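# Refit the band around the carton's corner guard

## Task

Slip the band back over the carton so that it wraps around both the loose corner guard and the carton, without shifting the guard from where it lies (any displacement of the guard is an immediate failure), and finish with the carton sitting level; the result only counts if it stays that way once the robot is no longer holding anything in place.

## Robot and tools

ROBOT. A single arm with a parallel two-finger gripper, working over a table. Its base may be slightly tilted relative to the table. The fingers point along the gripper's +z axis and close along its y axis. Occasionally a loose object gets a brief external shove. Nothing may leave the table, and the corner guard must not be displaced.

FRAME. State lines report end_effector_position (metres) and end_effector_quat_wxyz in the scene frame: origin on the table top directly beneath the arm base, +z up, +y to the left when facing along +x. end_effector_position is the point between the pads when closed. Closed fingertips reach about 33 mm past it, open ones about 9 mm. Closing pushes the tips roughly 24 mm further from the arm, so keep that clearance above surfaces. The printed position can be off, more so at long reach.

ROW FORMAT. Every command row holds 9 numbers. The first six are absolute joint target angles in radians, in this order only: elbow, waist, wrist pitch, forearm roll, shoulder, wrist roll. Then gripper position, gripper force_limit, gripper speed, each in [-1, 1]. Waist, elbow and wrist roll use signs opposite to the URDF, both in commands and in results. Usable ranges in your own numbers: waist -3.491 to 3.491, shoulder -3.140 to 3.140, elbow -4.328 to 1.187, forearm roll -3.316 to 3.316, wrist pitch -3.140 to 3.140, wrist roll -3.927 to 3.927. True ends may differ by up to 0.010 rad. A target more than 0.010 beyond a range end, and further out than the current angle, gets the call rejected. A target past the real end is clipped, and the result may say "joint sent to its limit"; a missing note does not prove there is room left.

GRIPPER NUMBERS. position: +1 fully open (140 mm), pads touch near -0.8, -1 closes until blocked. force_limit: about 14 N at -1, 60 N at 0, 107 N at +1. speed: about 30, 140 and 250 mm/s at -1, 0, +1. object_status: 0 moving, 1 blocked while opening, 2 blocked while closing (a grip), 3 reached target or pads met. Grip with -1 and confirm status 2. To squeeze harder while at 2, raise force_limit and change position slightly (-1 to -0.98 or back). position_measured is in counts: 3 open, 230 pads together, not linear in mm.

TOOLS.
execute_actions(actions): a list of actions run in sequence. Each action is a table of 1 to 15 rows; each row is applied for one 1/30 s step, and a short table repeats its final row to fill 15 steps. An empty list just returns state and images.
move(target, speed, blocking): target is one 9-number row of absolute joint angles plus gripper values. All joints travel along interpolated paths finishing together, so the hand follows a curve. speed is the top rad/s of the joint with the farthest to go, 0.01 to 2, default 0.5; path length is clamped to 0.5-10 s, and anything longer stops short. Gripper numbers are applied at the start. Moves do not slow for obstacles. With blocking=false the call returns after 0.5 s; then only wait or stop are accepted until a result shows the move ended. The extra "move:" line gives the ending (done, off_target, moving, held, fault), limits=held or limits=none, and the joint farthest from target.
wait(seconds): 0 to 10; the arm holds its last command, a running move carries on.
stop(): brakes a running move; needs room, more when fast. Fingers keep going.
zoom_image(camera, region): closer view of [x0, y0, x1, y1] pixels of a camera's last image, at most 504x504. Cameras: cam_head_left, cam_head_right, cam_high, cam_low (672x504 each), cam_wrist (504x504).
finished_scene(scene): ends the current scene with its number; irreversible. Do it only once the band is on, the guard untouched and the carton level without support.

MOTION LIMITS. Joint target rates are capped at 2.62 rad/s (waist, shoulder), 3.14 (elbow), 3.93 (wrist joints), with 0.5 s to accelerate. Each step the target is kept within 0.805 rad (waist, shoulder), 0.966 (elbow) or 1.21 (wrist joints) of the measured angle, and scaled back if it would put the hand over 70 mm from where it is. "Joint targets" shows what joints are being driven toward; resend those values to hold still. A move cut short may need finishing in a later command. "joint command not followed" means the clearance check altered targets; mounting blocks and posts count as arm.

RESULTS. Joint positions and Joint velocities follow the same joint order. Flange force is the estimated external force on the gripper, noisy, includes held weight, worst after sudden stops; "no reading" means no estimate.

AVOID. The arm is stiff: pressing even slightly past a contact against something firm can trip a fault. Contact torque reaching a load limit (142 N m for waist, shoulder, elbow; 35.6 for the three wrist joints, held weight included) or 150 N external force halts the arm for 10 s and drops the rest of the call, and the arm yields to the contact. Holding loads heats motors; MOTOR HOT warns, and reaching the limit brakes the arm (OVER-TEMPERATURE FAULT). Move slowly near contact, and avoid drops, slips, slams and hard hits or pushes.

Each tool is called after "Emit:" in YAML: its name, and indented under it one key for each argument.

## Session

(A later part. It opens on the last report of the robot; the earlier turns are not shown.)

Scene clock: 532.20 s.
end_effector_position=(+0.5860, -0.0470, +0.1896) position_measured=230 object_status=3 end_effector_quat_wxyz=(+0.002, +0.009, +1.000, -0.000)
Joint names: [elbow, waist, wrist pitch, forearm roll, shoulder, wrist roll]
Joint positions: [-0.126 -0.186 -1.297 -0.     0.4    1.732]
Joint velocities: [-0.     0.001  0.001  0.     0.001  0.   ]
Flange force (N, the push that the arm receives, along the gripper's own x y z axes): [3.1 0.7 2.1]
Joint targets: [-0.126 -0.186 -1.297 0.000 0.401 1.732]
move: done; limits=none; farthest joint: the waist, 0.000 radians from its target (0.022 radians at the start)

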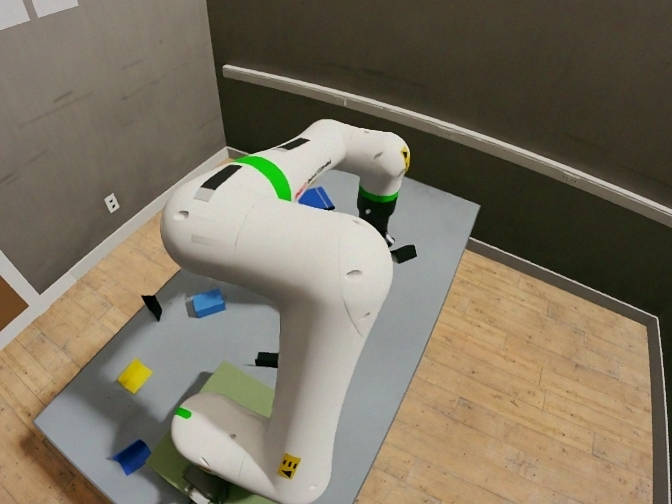

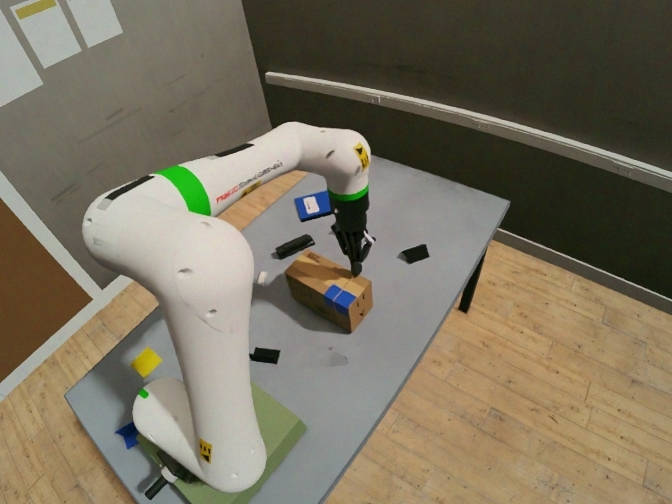

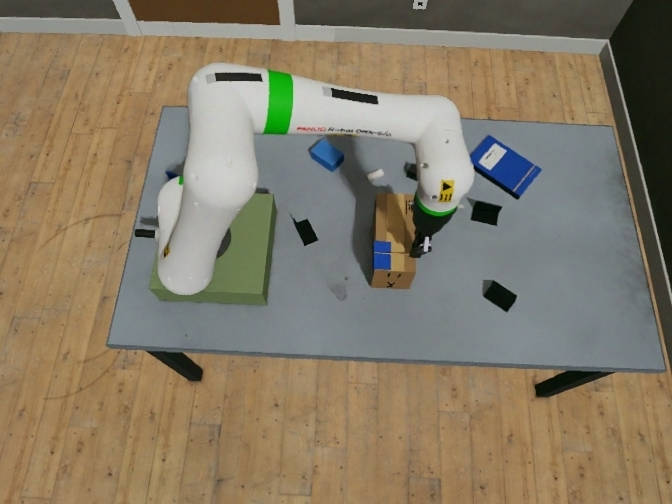

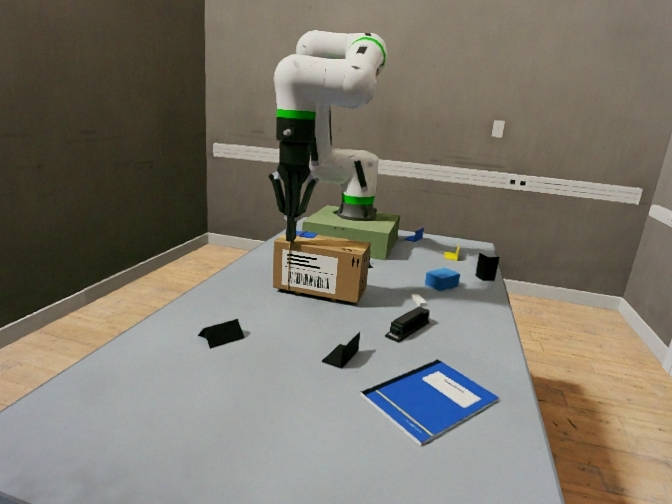

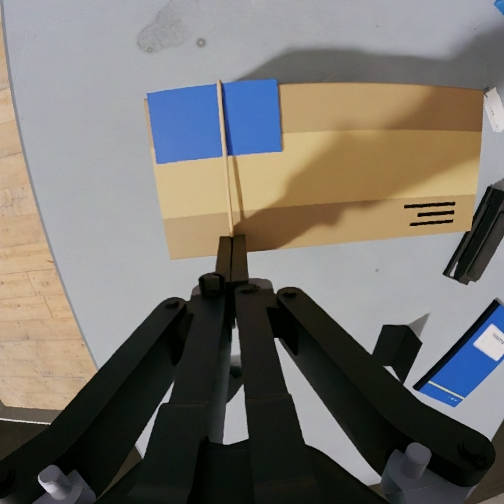

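Emit:
move:
  target: [-0.11184,-0.18678,-1.28328,0,0.39936,1.73258,-1,-0.7,-1]
  speed: 0.05

Emit:
execute_actions:
  actions:
    - [[-0.11184,-0.18678,-1.28328,0,0.39936,1.73258,-0.62,-0.7,-1]]
    - [[-0.11184,-0.18678,-1.28328,0,0.39936,1.73258,-0.62,-0.7,-1]]

Emit:
zoom_image:
  camera: "cam_wrist"
  region: [130, 70, 330, 290]

Emit:
zoom_image:
  camera: "cam_low"
  region: [265, 200, 385, 310]

Scene clock: 541.83 s.
end_effector_position=(+0.5841, -0.0470, +0.1842) position_measured=230 object_status=3 end_effector_quat_wxyz=(+0.002, +0.009, +1.000, -0.000)
Joint names: [elbow, waist, wrist pitch, forearm roll, shoulder, wrist roll]
Joint positions: [-0.112 -0.187 -1.283  0.     0.399  1.733]
Joint velocities: [ 0.    -0.001 -0.    -0.     0.001  0.   ]
Flange force (N, the push that the arm receives, along the gripper's own x y z axes): [4.3 -0.5 2.1]
Joint targets: [-0.112 -0.187 -1.283 0.000 0.399 1.733]
move: done; limits=none; farthest joint: the waist, 0.000 radians from its target (0.000 radians at the start)

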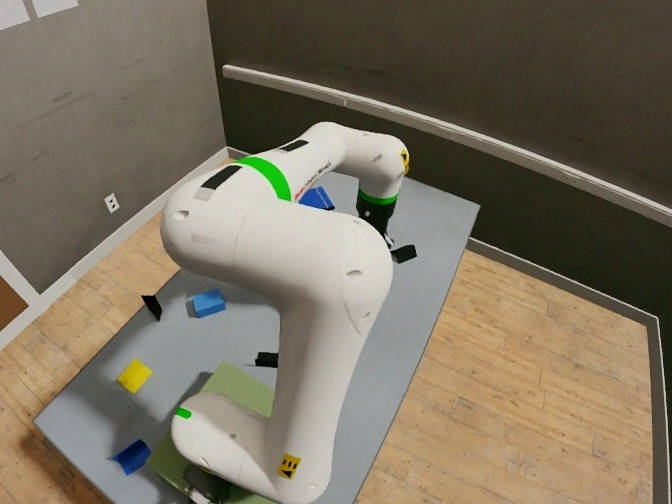

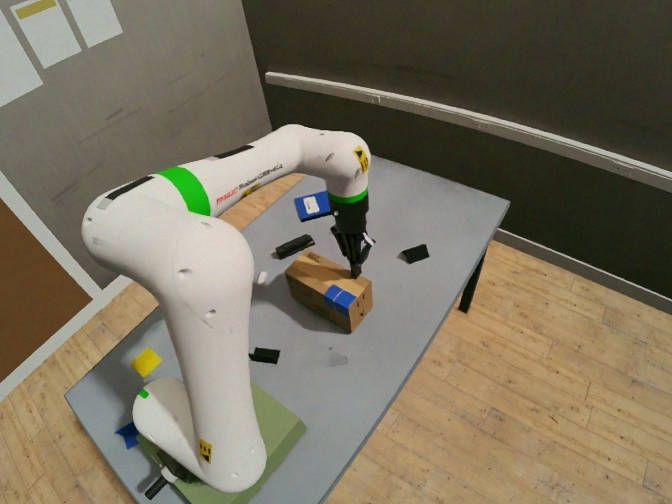

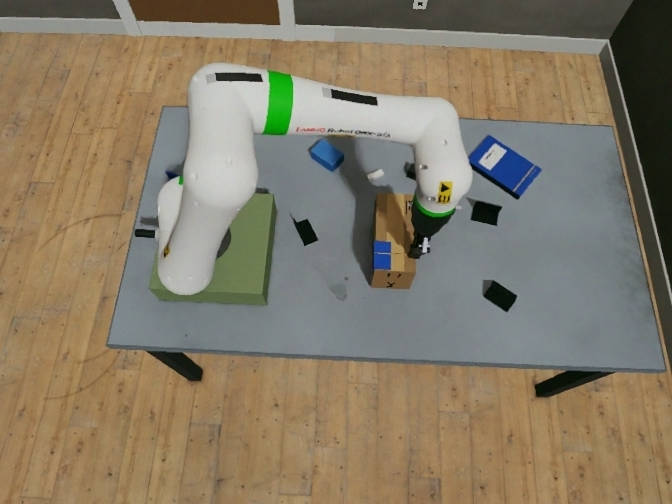

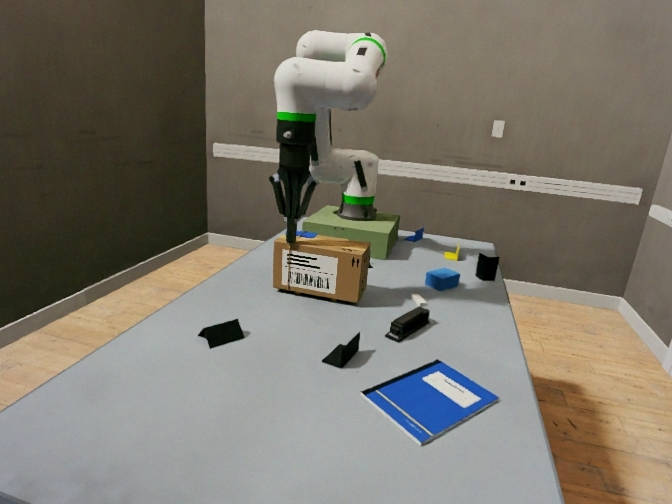

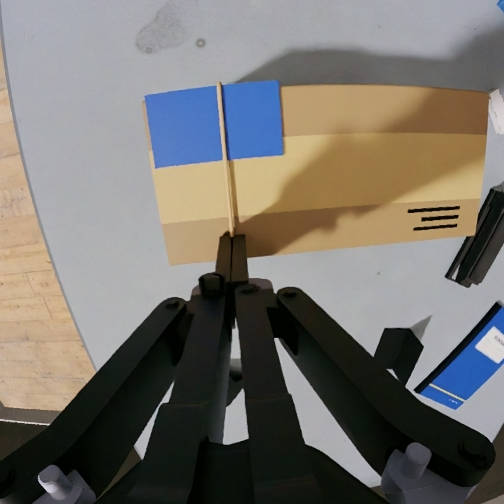

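Scene clock: 542.83 s.
end_effector_position=(+0.5841, -0.0470, +0.1842) position_measured=208 object_status=3 end_effector_quat_wxyz=(+0.003, +0.009, +1.000, -0.000)
Joint names: [elbow, waist, wrist pitch, forearm roll, shoulder, wrist roll]
Joint positions: [-0.112 -0.187 -1.283  0.     0.399  1.733]
Joint velocities: [ 0.     0.    -0.002  0.     0.    -0.   ]
Flange force (N, the push that the arm receives, along the gripper's own x y z axes): [4.8 0.7 -0.3]
Flange force at the end of the 1st action (N, along the gripper's axes at the end of the call): [8.3 0.0 0.7]
Joint targets: [-0.112 -0.187 -1.283 0.000 0.399 1.733]

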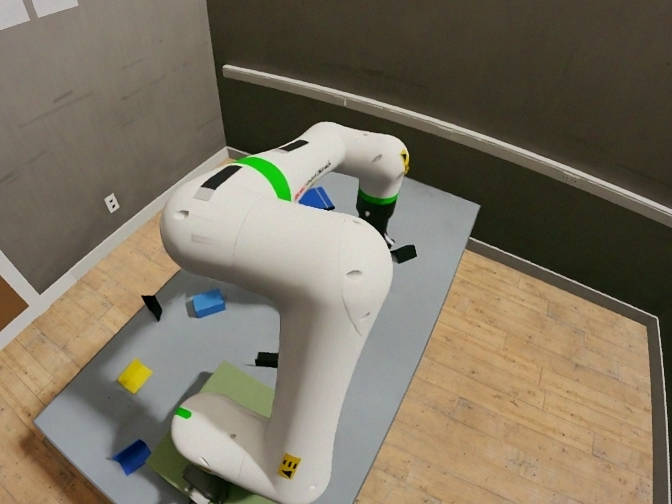

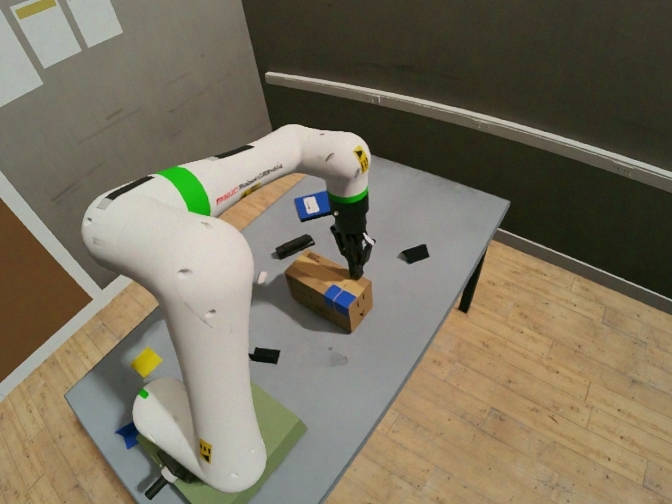

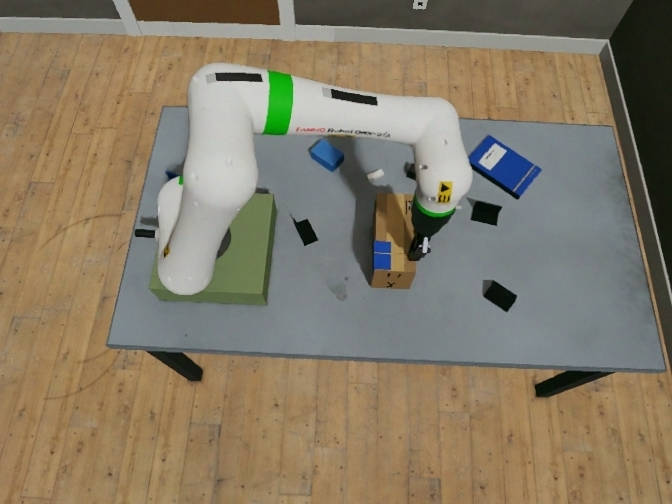

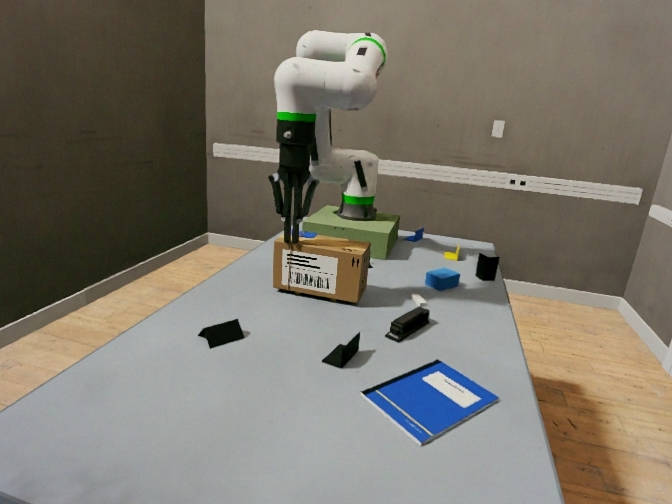

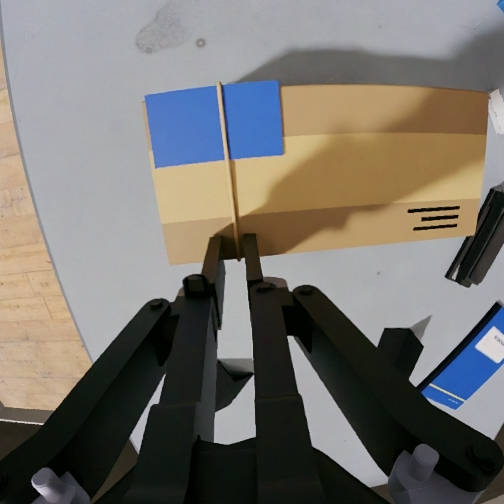

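Region (130, 70, 330, 290) of cam_wrist's 504x504 image, scaled by 2.291, with more detail than that image has; it fills the left 458 columns of this view, and the rest is white.

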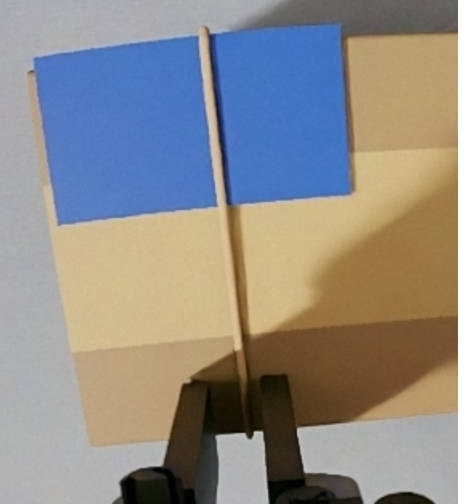

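Region (265, 200, 385, 310) of cam_low's 672x504 image, scaled by 4.200, with more detail than that image has; it fills the top 462 rows of this view, and the rest is white.

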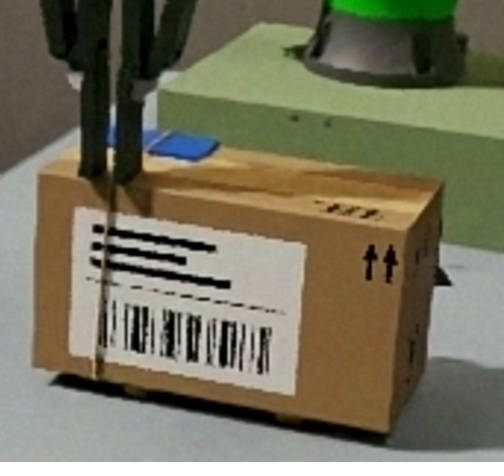

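Emit:
move:
  target: [-0.15966,-0.18678,-1.35016,0,0.38030,1.73258,-0.62,-0.7,-1]
  speed: 0.15

Emit:
zoom_image:
  camera: "cam_low"
  region: [265, 200, 385, 310]

Emit:
zoom_image:
  camera: "cam_head_right"
  region: [275, 240, 385, 340]

Emit:
zoom_image:
  camera: "cam_wrist"
  region: [130, 70, 330, 290]

Scene clock: 560.67 s.
end_effector_position=(+0.5839, -0.0470, +0.2150) position_measured=208 object_status=3 end_effector_quat_wxyz=(+0.002, +0.009, +1.000, -0.000)
Joint names: [elbow, waist, wrist pitch, forearm roll, shoulder, wrist roll]
Joint positions: [-0.16  -0.187 -1.35  -0.     0.38   1.733]
Joint velocities: [-0.001  0.001 -0.001  0.    -0.    -0.   ]
Flange force (N, the push that the arm receives, along the gripper's own x y z axes): [3.4 1.0 -1.3]
Joint targets: [-0.160 -0.187 -1.350 0.000 0.380 1.733]
move: done; limits=none; farthest joint: the waist, 0.000 radians from its target (0.000 radians at the start)

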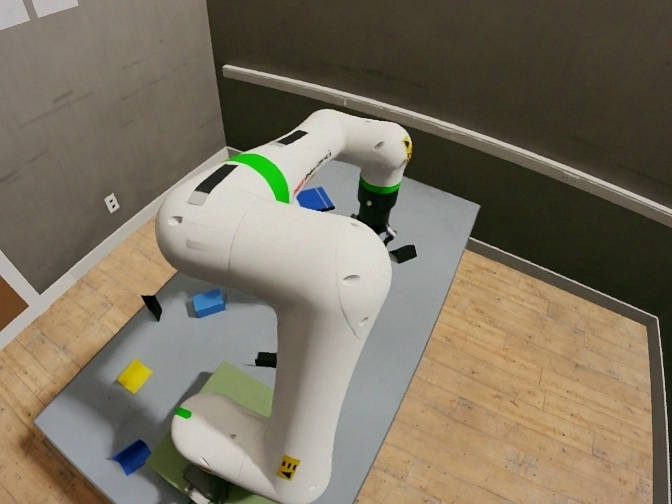

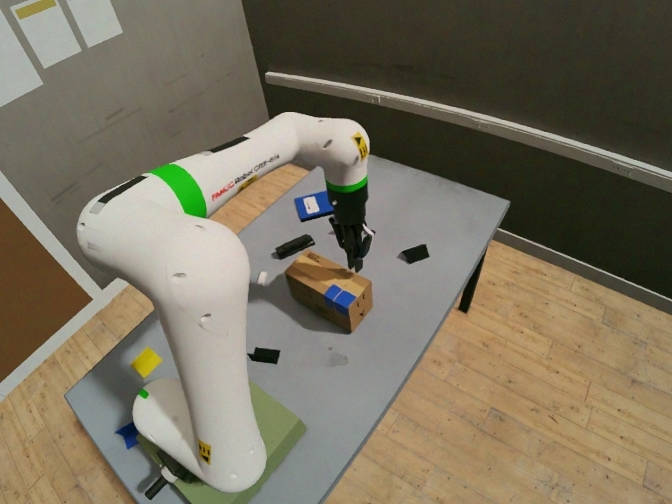

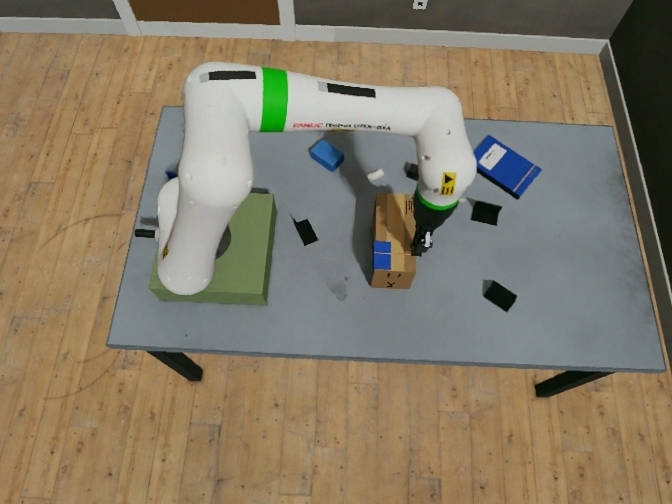

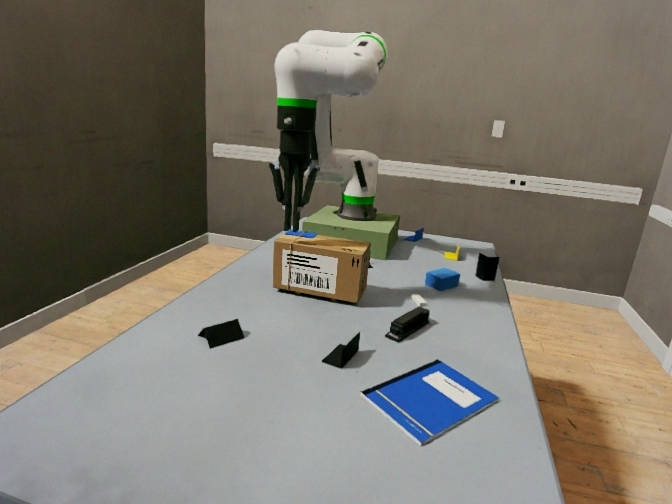

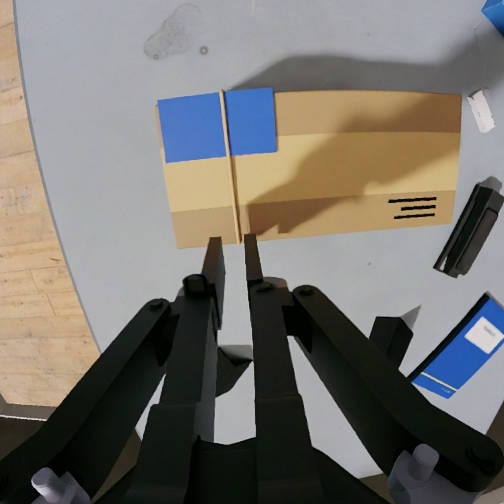

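Region (265, 200, 385, 310) of cam_low's 672x504 image, scaled by 4.200, with more detail than that image has; it fills the top 462 rows of this view, and the rest is white.

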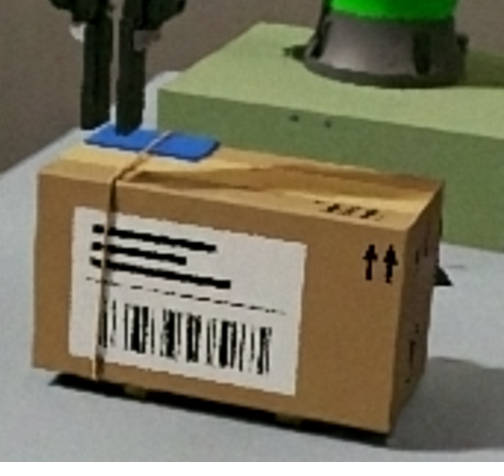

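Region (275, 240, 385, 340) of cam_head_right's 672x504 image, scaled by 4.582, with more detail than that image has; it fills the top 458 rows of this view, and the rest is white.

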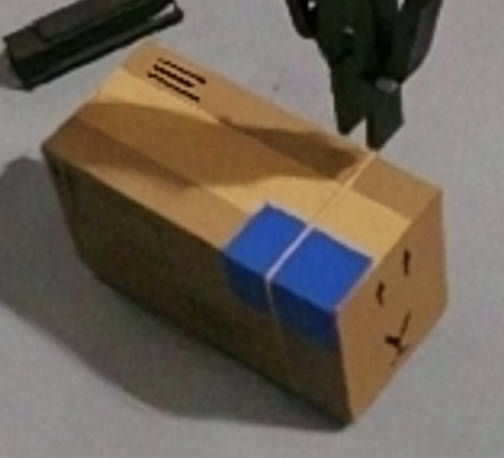

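Region (130, 70, 330, 290) of cam_wrist's 504x504 image, scaled by 2.291, with more detail than that image has; it fills the left 458 columns of this view, and the rest is white.

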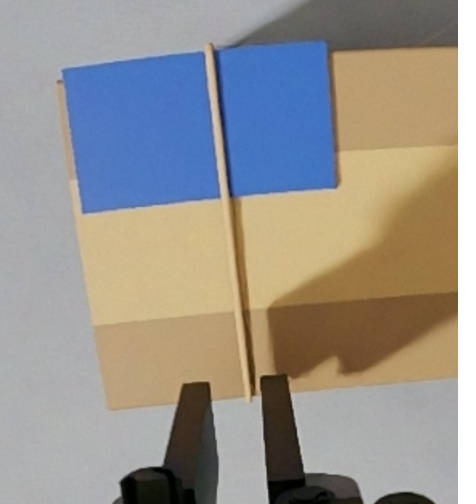

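Emit:
finished_scene:
  scene: 2

The scene is finished: the task was done.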